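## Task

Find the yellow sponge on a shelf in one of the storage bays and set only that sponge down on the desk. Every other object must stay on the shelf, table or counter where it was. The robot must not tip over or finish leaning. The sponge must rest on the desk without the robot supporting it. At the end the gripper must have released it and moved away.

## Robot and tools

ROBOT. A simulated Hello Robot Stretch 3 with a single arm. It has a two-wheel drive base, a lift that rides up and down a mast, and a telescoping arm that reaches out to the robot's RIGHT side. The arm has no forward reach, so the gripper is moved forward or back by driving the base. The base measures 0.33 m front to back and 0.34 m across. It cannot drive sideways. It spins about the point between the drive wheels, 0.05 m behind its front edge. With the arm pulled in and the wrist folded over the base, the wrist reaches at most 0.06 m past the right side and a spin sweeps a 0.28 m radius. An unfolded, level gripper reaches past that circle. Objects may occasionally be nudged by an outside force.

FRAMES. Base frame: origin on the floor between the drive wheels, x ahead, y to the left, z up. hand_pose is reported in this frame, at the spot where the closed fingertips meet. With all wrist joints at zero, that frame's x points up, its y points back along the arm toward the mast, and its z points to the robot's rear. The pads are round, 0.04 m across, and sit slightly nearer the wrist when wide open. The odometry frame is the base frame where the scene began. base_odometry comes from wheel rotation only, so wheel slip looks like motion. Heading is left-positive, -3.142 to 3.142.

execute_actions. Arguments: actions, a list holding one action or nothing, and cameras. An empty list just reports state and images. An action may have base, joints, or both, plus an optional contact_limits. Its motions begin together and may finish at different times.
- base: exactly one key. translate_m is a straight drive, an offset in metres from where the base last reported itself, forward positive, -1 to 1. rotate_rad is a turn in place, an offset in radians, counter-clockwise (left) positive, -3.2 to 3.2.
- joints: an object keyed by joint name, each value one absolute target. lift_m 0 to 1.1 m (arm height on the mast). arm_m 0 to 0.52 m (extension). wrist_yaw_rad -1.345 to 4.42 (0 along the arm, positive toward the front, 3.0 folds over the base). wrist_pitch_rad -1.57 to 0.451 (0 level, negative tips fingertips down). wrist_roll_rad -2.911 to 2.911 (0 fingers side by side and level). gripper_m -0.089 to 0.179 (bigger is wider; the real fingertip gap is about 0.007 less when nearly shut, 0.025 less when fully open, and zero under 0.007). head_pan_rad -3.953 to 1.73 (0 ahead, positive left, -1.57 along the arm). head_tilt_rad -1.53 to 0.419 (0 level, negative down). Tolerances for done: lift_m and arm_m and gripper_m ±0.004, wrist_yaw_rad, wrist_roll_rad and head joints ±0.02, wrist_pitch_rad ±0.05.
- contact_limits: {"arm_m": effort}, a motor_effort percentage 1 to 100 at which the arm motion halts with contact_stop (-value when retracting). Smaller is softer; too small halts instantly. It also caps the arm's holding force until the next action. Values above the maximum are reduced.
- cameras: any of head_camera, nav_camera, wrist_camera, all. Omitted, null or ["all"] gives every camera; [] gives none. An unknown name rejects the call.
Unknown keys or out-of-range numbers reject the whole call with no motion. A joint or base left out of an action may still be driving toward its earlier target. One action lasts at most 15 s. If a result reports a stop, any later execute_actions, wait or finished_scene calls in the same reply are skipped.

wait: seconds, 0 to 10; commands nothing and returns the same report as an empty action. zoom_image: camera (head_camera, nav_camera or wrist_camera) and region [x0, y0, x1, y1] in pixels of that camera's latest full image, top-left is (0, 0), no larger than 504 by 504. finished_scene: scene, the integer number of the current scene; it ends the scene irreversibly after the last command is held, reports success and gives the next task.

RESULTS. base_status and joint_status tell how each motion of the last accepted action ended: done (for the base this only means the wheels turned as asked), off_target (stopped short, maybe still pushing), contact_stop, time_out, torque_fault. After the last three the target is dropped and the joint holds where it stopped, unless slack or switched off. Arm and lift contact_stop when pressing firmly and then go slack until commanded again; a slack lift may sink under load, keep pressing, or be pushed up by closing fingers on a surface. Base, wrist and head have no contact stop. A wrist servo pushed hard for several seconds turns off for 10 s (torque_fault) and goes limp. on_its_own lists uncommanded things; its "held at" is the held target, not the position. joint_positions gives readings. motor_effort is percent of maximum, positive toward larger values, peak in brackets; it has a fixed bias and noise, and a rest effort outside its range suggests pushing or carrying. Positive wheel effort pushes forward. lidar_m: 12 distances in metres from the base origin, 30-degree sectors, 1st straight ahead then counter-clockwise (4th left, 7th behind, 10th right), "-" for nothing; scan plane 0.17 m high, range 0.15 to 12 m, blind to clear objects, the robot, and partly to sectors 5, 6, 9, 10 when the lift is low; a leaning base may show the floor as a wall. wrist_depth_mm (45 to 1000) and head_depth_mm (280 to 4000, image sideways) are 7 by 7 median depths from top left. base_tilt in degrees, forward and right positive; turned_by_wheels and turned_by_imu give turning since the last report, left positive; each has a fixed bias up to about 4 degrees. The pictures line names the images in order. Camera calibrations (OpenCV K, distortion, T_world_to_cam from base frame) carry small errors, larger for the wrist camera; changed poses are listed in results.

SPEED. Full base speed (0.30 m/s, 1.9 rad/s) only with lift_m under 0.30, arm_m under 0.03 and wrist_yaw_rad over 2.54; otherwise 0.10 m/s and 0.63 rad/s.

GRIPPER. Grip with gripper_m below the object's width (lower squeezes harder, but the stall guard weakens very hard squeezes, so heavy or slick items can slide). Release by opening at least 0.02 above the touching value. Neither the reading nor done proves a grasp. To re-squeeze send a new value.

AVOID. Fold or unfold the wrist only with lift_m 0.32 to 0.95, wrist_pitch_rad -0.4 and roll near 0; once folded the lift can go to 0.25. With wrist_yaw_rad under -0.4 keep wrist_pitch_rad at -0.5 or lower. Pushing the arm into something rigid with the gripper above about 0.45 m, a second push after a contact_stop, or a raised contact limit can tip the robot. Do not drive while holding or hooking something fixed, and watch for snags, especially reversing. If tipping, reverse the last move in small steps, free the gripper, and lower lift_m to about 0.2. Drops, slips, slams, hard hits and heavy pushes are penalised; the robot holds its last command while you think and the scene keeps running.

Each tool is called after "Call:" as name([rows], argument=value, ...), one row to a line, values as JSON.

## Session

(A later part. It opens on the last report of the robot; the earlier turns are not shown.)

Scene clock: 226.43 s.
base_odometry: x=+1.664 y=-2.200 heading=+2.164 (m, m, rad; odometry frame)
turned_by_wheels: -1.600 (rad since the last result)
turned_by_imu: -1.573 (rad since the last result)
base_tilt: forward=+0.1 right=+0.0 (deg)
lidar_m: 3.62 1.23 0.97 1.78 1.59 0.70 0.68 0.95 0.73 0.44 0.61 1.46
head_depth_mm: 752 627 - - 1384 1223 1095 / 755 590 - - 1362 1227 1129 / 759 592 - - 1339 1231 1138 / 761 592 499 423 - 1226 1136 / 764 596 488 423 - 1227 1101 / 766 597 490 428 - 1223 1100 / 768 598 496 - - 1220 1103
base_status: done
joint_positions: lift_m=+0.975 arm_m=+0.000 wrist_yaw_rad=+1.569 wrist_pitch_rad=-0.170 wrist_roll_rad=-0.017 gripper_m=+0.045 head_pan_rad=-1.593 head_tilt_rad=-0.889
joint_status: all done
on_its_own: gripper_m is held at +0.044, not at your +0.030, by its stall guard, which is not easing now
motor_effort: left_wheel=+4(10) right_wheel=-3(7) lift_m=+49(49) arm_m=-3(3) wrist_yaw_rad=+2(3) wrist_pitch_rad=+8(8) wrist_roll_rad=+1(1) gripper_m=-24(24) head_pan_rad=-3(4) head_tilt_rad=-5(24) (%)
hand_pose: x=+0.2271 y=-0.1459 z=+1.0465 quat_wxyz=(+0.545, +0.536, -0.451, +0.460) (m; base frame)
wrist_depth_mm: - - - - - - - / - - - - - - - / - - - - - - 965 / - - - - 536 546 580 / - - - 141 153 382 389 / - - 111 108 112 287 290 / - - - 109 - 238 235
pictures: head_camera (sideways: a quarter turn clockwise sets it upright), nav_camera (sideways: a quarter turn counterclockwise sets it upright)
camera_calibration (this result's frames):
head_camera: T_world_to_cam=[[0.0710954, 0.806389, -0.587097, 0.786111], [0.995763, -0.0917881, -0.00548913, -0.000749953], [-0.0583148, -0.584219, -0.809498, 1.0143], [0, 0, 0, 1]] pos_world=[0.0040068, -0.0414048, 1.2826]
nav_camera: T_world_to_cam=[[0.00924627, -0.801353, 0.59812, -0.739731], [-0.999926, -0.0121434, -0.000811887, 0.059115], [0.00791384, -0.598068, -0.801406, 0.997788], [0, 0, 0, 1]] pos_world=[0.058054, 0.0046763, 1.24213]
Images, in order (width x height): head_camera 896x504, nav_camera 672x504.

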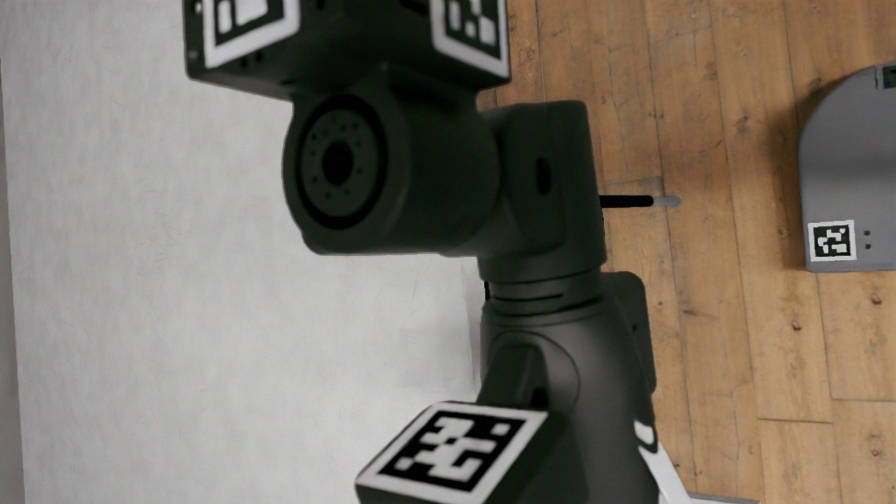

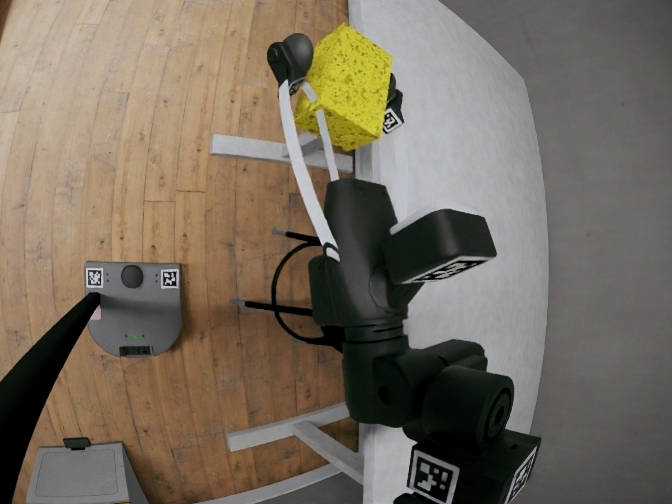

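Call:
execute_actions([
  {"joints":{"wrist_yaw_rad":0,"lift_m":1.02}},
], cameras=[])

Call:
execute_actions([
  {"joints":{"arm_m":0.25}},
])

Scene clock: 233.63 s.
base_odometry: x=+1.664 y=-2.200 heading=+2.164 (m, m, rad; odometry frame)
turned_by_wheels: +0.000 (rad since the last result)
turned_by_imu: +0.001 (rad since the last result)
base_tilt: forward=+0.0 right=+0.0 (deg)
lidar_m: 3.64 1.23 0.97 1.78 1.59 0.69 0.68 0.95 0.73 0.44 0.61 1.47
head_depth_mm: 785 - - - 1331 1220 1095 / 788 - - - 1361 1221 1127 / 825 - - - 1318 1225 1141 / 828 - - 431 1364 1227 1133 / 766 559 482 423 1343 1224 1100 / 768 596 488 424 1400 1233 1105 / 771 600 490 423 1370 1232 1108
base_status: not commanded
joint_positions: lift_m=+1.020 arm_m=+0.000 wrist_yaw_rad=+0.002 wrist_pitch_rad=-0.170 wrist_roll_rad=-0.017 gripper_m=+0.045 head_pan_rad=-1.593 head_tilt_rad=-0.889
joint_status: all done
on_its_own: gripper_m is held at +0.044, not at your +0.030, by its stall guard, which is not easing now
motor_effort: left_wheel=+4(4) right_wheel=-4(4) lift_m=+49(51) arm_m=-3(3) wrist_yaw_rad=-2(3) wrist_pitch_rad=+8(8) wrist_roll_rad=+1(1) gripper_m=-25(24) head_pan_rad=-4(4) head_tilt_rad=-6(5) (%)
hand_pose: x=-0.0210 y=-0.3938 z=+1.0915 quat_wxyz=(+0.711, +0.061, -0.698, -0.059) (m; base frame)
wrist_depth_mm: 726 716 725 728 740 732 744 / 763 762 745 767 791 772 779 / 792 811 796 843 827 857 843 / 571 604 618 639 666 708 721 / 416 426 446 141 153 473 488 / 324 332 111 108 112 361 364 / 266 268 252 109 262 289 290
pictures: none
No camera images: the call's "cameras" was empty. Leave "cameras" out to get every camera's image.

Scene clock: 236.70 s.
base_odometry: x=+1.664 y=-2.200 heading=+2.164 (m, m, rad; odometry frame)
turned_by_wheels: +0.000 (rad since the last result)
turned_by_imu: +0.001 (rad since the last result)
base_tilt: forward=+0.0 right=+0.0 (deg)
lidar_m: 3.60 1.23 0.96 1.78 1.59 0.69 0.68 0.95 0.73 0.43 0.61 1.47
head_depth_mm: 723 586 481 438 1382 1219 1095 / - 590 483 429 1384 1226 1129 / - 592 485 430 1340 1224 1139 / - 592 486 431 1364 1223 1136 / 736 595 487 423 1345 1228 1102 / 766 597 489 423 1401 1234 1102 / 770 598 490 424 1377 1229 1105
base_status: not commanded
joint_positions: lift_m=+1.020 arm_m=+0.250 wrist_yaw_rad=+0.001 wrist_pitch_rad=-0.170 wrist_roll_rad=-0.017 gripper_m=+0.045 head_pan_rad=-1.593 head_tilt_rad=-0.889
joint_status: all done
on_its_own: gripper_m is held at +0.044, not at your +0.030, by its stall guard, which is not easing now
motor_effort: left_wheel=+4(4) right_wheel=-4(3) lift_m=+49(49) arm_m=+4(3) wrist_yaw_rad=+0(3) wrist_pitch_rad=+8(8) wrist_roll_rad=+1(1) gripper_m=-25(23) head_pan_rad=-4(4) head_tilt_rad=-5(5) (%)
hand_pose: x=-0.0213 y=-0.6432 z=+1.0915 quat_wxyz=(+0.711, +0.061, -0.698, -0.059) (m; base frame)
wrist_depth_mm: 508 500 508 511 513 508 501 / 529 536 530 541 550 548 551 / 559 563 567 565 571 571 583 / 580 583 578 589 597 605 599 / 413 422 440 141 153 465 485 / 321 327 111 108 112 361 362 / 265 268 250 109 261 287 288
pictures: head_camera (sideways: a quarter turn clockwise sets it upright), nav_camera (sideways: a quarter turn counterclockwise sets it upright), wrist_camera
camera_calibration (this result's frames):
head_camera: T_world_to_cam=[[0.0711246, 0.806538, -0.586889, 0.78584], [0.995761, -0.0918184, -0.00550704, -0.00072662], [-0.0583288, -0.584009, -0.809649, 1.0145], [0, 0, 0, 1]] pos_world=[0.00400559, -0.0413998, 1.28258]
nav_camera: T_world_to_cam=[[0.00921722, -0.801508, 0.597913, -0.739462], [-0.999926, -0.0121113, -0.000820781, 0.0591266], [0.00789936, -0.597862, -0.80156, 0.997988], [0, 0, 0, 1]] pos_world=[0.0580545, 0.00469004, 1.24213]
wrist_camera: T_world_to_cam=[[-0.997299, 0.0228839, 0.0697984, -0.0903625], [-0.0575286, 0.347498, -0.935914, 1.27198], [-0.0456721, -0.937401, -0.345243, -0.056484], [0, 0, 0, 1]] pos_world=[-0.0195229, -0.492891, 1.17727]
Images, in order (width x height): head_camera 896x504, nav_camera 672x504, wrist_camera 644x364.

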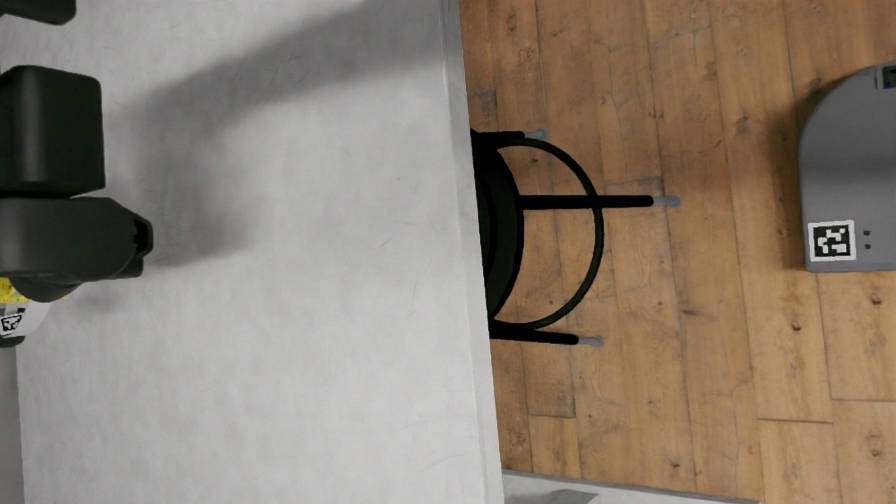

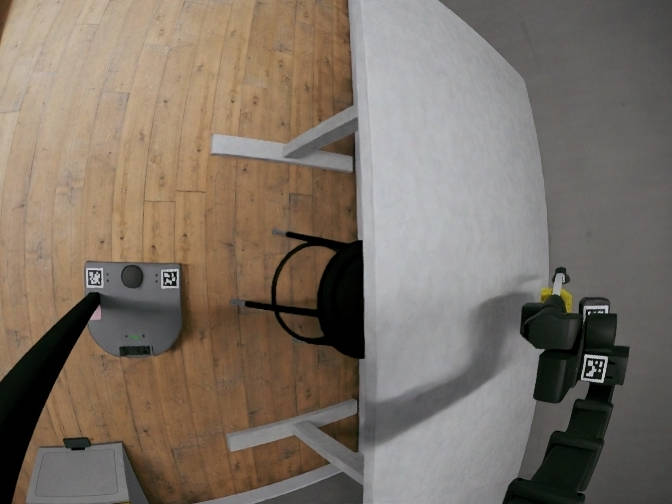

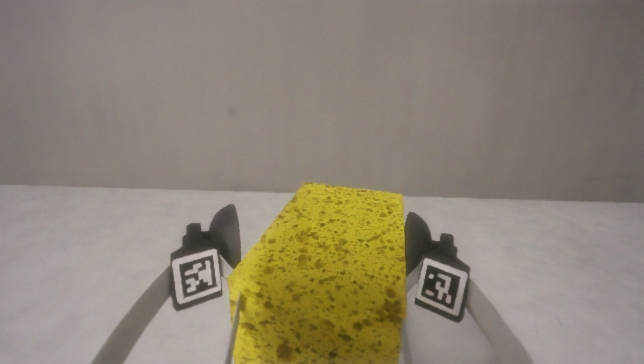

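Call:
execute_actions([
  {"joints":{"lift_m":0.92}},
], cameras=["wrist_camera"])

Scene clock: 245.73 s.
base_odometry: x=+1.664 y=-2.200 heading=+2.164 (m, m, rad; odometry frame)
turned_by_wheels: +0.000 (rad since the last result)
turned_by_imu: +0.001 (rad since the last result)
base_tilt: forward=+0.0 right=+0.0 (deg)
lidar_m: 3.60 1.24 0.97 1.79 1.59 0.69 0.68 0.94 0.73 0.43 0.61 1.46
head_depth_mm: 784 - - 1496 1387 1223 1094 / 838 - 484 430 1387 1221 1128 / - - 478 430 1338 1228 1141 / 827 - 475 431 1362 1231 1134 / 764 595 488 422 1346 1229 1096 / 765 596 488 423 1389 1233 1103 / 770 599 490 424 1378 1238 1104
base_status: not commanded
joint_positions: lift_m=+0.920 arm_m=+0.250 wrist_yaw_rad=+0.001 wrist_pitch_rad=-0.170 wrist_roll_rad=-0.017 gripper_m=+0.045 head_pan_rad=-1.593 head_tilt_rad=-0.889
joint_status: all done
on_its_own: gripper_m is held at +0.044, not at your +0.030, by its stall guard, which is not easing now
motor_effort: left_wheel=+4(4) right_wheel=-4(4) lift_m=+36(42) arm_m=+4(4) wrist_yaw_rad=+0(1) wrist_pitch_rad=+8(8) wrist_roll_rad=+1(1) gripper_m=-23(23) head_pan_rad=-4(4) head_tilt_rad=-5(5) (%)
hand_pose: x=-0.0213 y=-0.6432 z=+0.9919 quat_wxyz=(+0.711, +0.061, -0.698, -0.059) (m; base frame)
wrist_depth_mm: 500 503 500 510 507 512 520 / 521 528 526 539 541 549 546 / 542 557 551 554 565 574 567 / 324 333 346 363 373 387 399 / 235 239 251 141 154 263 270 / 183 185 111 108 112 200 204 / 149 153 142 109 147 161 162
pictures: wrist_camera
camera_calibration (this result's frames):
wrist_camera: T_world_to_cam=[[-0.997299, 0.0228841, 0.0697983, -0.0834094], [-0.0575285, 0.347498, -0.935914, 1.17875], [-0.0456723, -0.937401, -0.345243, -0.0908761], [0, 0, 0, 1]] pos_world=[-0.0195229, -0.492892, 1.07766]
Images, in order (width x height): wrist_camera 644x364.

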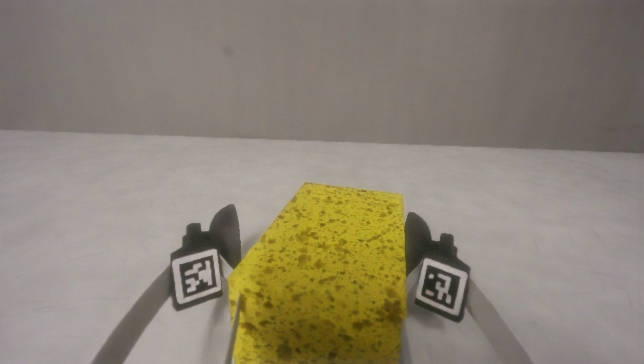

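Call:
execute_actions([
  {"joints":{"lift_m":0.91}},
], cameras=[])

Call:
execute_actions([
  {"joints":{"gripper_m":0.16}},
], cameras=[])

Call:
execute_actions([
  {"joints":{"lift_m":0.95,"arm_m":0.0}},
])

Scene clock: 251.17 s.
base_odometry: x=+1.664 y=-2.200 heading=+2.164 (m, m, rad; odometry frame)
turned_by_wheels: +0.000 (rad since the last result)
turned_by_imu: +0.001 (rad since the last result)
base_tilt: forward=+0.0 right=+0.0 (deg)
lidar_m: 3.60 1.23 0.97 1.79 1.59 0.70 0.68 0.95 0.72 0.44 0.61 1.47
head_depth_mm: 755 - - 439 1380 1223 1095 / 819 - 473 429 1386 1227 1127 / 825 - 474 430 1339 1227 1138 / 808 - 474 431 1364 1226 1131 / 763 586 487 423 1339 1227 1098 / 766 596 489 424 1393 1235 1104 / 769 598 490 424 1365 1234 1104
base_status: not commanded
joint_positions: lift_m=+0.910 arm_m=+0.250 wrist_yaw_rad=+0.001 wrist_pitch_rad=-0.170 wrist_roll_rad=-0.017 gripper_m=+0.045 head_pan_rad=-1.593 head_tilt_rad=-0.889
joint_status: all done
on_its_own: gripper_m is held at +0.044, not at your +0.030, by its stall guard, which is not easing now
motor_effort: left_wheel=+4(5) right_wheel=-4(4) lift_m=+36(38) arm_m=+4(4) wrist_yaw_rad=-2(1) wrist_pitch_rad=+8(8) wrist_roll_rad=+1(1) gripper_m=-23(23) head_pan_rad=-4(4) head_tilt_rad=-5(5) (%)
hand_pose: x=-0.0213 y=-0.6432 z=+0.9819 quat_wxyz=(+0.711, +0.061, -0.698, -0.059) (m; base frame)
wrist_depth_mm: 500 498 502 507 503 506 512 / 527 525 522 538 535 548 541 / 498 520 562 550 544 564 577 / 297 309 320 334 341 355 369 / 215 220 234 141 153 241 250 / 167 170 111 108 112 185 188 / 137 140 131 109 135 148 150
pictures: none
No camera images: the call's "cameras" was empty. Leave "cameras" out to get every camera's image.

Scene clock: 252.80 s.
base_odometry: x=+1.664 y=-2.200 heading=+2.164 (m, m, rad; odometry frame)
turned_by_wheels: +0.000 (rad since the last result)
turned_by_imu: +0.000 (rad since the last result)
base_tilt: forward=+0.0 right=+0.0 (deg)
lidar_m: 3.62 1.23 0.97 1.78 1.59 0.69 0.68 0.94 0.73 0.44 0.61 1.46
head_depth_mm: 752 - - 439 1386 1215 1092 / 818 - 472 429 1384 1226 1127 / 825 - 473 430 1344 1229 1143 / 810 - 474 431 1366 1230 1130 / 763 576 488 422 1344 1231 1101 / 767 597 489 423 1395 1229 1104 / 770 598 490 424 1365 1233 1104
base_status: not commanded
joint_positions: lift_m=+0.910 arm_m=+0.250 wrist_yaw_rad=+0.001 wrist_pitch_rad=-0.170 wrist_roll_rad=-0.017 gripper_m=+0.160 head_pan_rad=-1.593 head_tilt_rad=-0.889
joint_status: all done
motor_effort: left_wheel=+4(5) right_wheel=-4(3) lift_m=+37(36) arm_m=+4(4) wrist_yaw_rad=-1(1) wrist_pitch_rad=+8(8) wrist_roll_rad=+1(1) gripper_m=+1(100) head_pan_rad=-4(4) head_tilt_rad=-5(5) (%)
hand_pose: x=-0.0213 y=-0.6432 z=+0.9819 quat_wxyz=(+0.711, +0.061, -0.698, -0.059) (m; base frame)
wrist_depth_mm: 491 498 507 509 513 508 516 / 531 532 534 533 535 538 548 / 497 517 551 550 557 555 575 / 302 309 319 330 345 354 374 / 214 232 224 144 213 257 249 / 175 164 159 110 165 - 188 / 133 140 131 109 136 143 151
pictures: none
No camera images: the call's "cameras" was empty. Leave "cameras" out to get every camera's image.

Scene clock: 255.87 s.
base_odometry: x=+1.664 y=-2.200 heading=+2.164 (m, m, rad; odometry frame)
turned_by_wheels: +0.000 (rad since the last result)
turned_by_imu: +0.001 (rad since the last result)
base_tilt: forward=+0.0 right=+0.0 (deg)
lidar_m: 3.60 1.23 0.97 1.78 1.59 0.69 0.68 0.95 0.73 0.43 0.61 1.47
head_depth_mm: 753 587 - - - 1198 1095 / 753 590 485 - - 1205 1128 / 757 592 - - - 1225 1139 / 759 566 - - 1375 1230 1131 / 762 594 487 422 1347 1227 1102 / 765 596 476 424 1392 1229 1102 / 772 598 491 424 1376 1233 1102
base_status: not commanded
joint_positions: lift_m=+0.950 arm_m=+0.000 wrist_yaw_rad=+0.001 wrist_pitch_rad=-0.170 wrist_roll_rad=-0.017 gripper_m=+0.160 head_pan_rad=-1.593 head_tilt_rad=-0.889
joint_status: all done
motor_effort: left_wheel=+4(4) right_wheel=-3(4) lift_m=+48(49) arm_m=-3(4) wrist_yaw_rad=+0(1) wrist_pitch_rad=+8(8) wrist_roll_rad=+1(1) gripper_m=+0(0) head_pan_rad=-4(4) head_tilt_rad=-5(5) (%)
hand_pose: x=-0.0213 y=-0.3938 z=+1.0215 quat_wxyz=(+0.711, +0.061, -0.698, -0.059) (m; base frame)
wrist_depth_mm: 730 721 719 731 728 741 738 / 739 749 752 786 775 778 804 / 663 695 749 788 830 789 812 / 396 416 430 373 471 478 506 / 288 309 302 310 322 345 334 / 232 220 232 238 245 - 251 / 182 187 189 193 196 192 204
pictures: head_camera (sideways: a quarter turn clockwise sets it upright), nav_camera (sideways: a quarter turn counterclockwise sets it upright), wrist_camera
camera_calibration (this result's frames):
head_camera: T_world_to_cam=[[0.0711247, 0.80654, -0.586886, 0.785836], [0.995761, -0.0918185, -0.0055073, -0.000726291], [-0.0583288, -0.584006, -0.809651, 1.0145], [0, 0, 0, 1]] pos_world=[0.00400559, -0.0413997, 1.28258]
nav_camera: T_world_to_cam=[[0.00921708, -0.80151, 0.59791, -0.739459], [-0.999926, -0.0121112, -0.000820906, 0.0591267], [0.00789936, -0.597859, -0.801563, 0.997991], [0, 0, 0, 1]] pos_world=[0.0580545, 0.00469025, 1.24213]
wrist_camera: T_world_to_cam=[[-0.997294, 0.0230921, 0.0697966, -0.0911515], [-0.0574579, 0.347438, -0.935941, 1.11985], [-0.0458628, -0.937418, -0.345171, 0.153021], [0, 0, 0, 1]] pos_world=[-0.0195429, -0.243528, 1.10729]
Images, in order (width x height): head_camera 896x504, nav_camera 672x504, wrist_camera 644x364.

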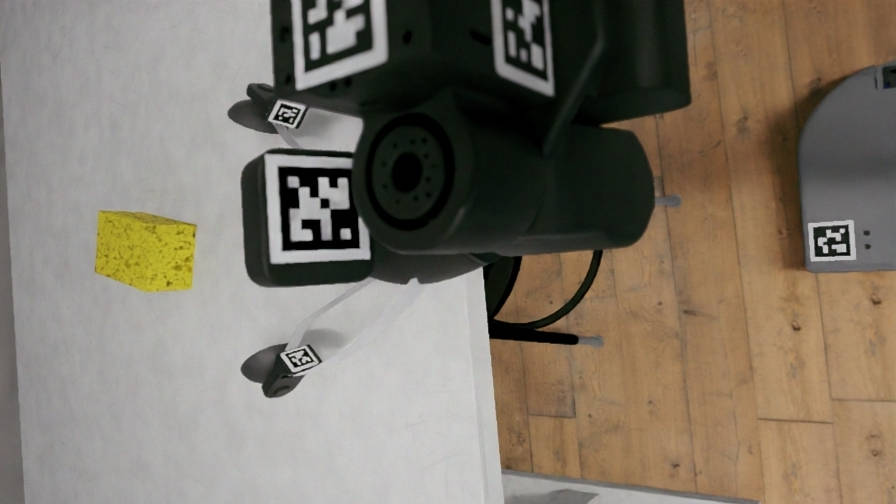

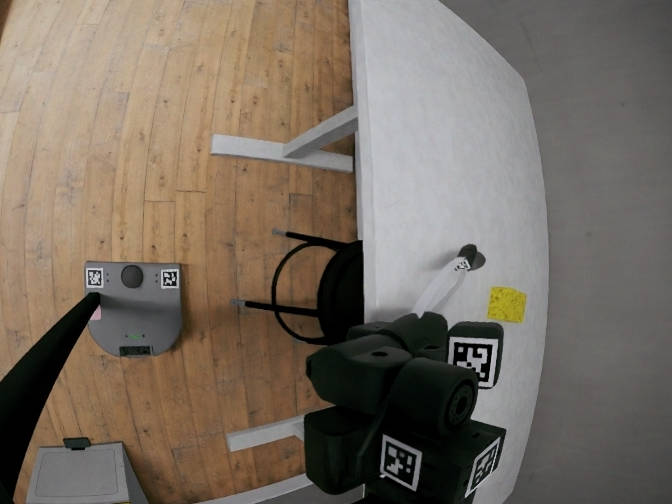

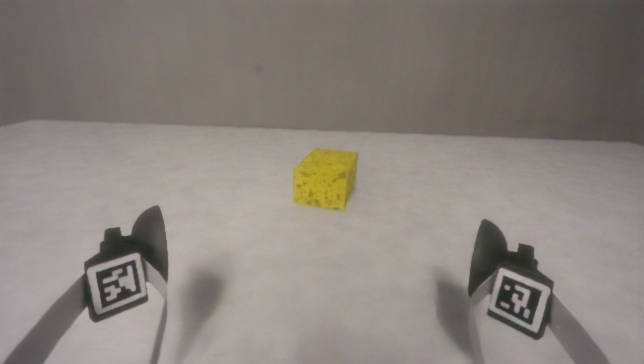

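Call:
finished_scene(scene=2)

The scene is finished: the task was done.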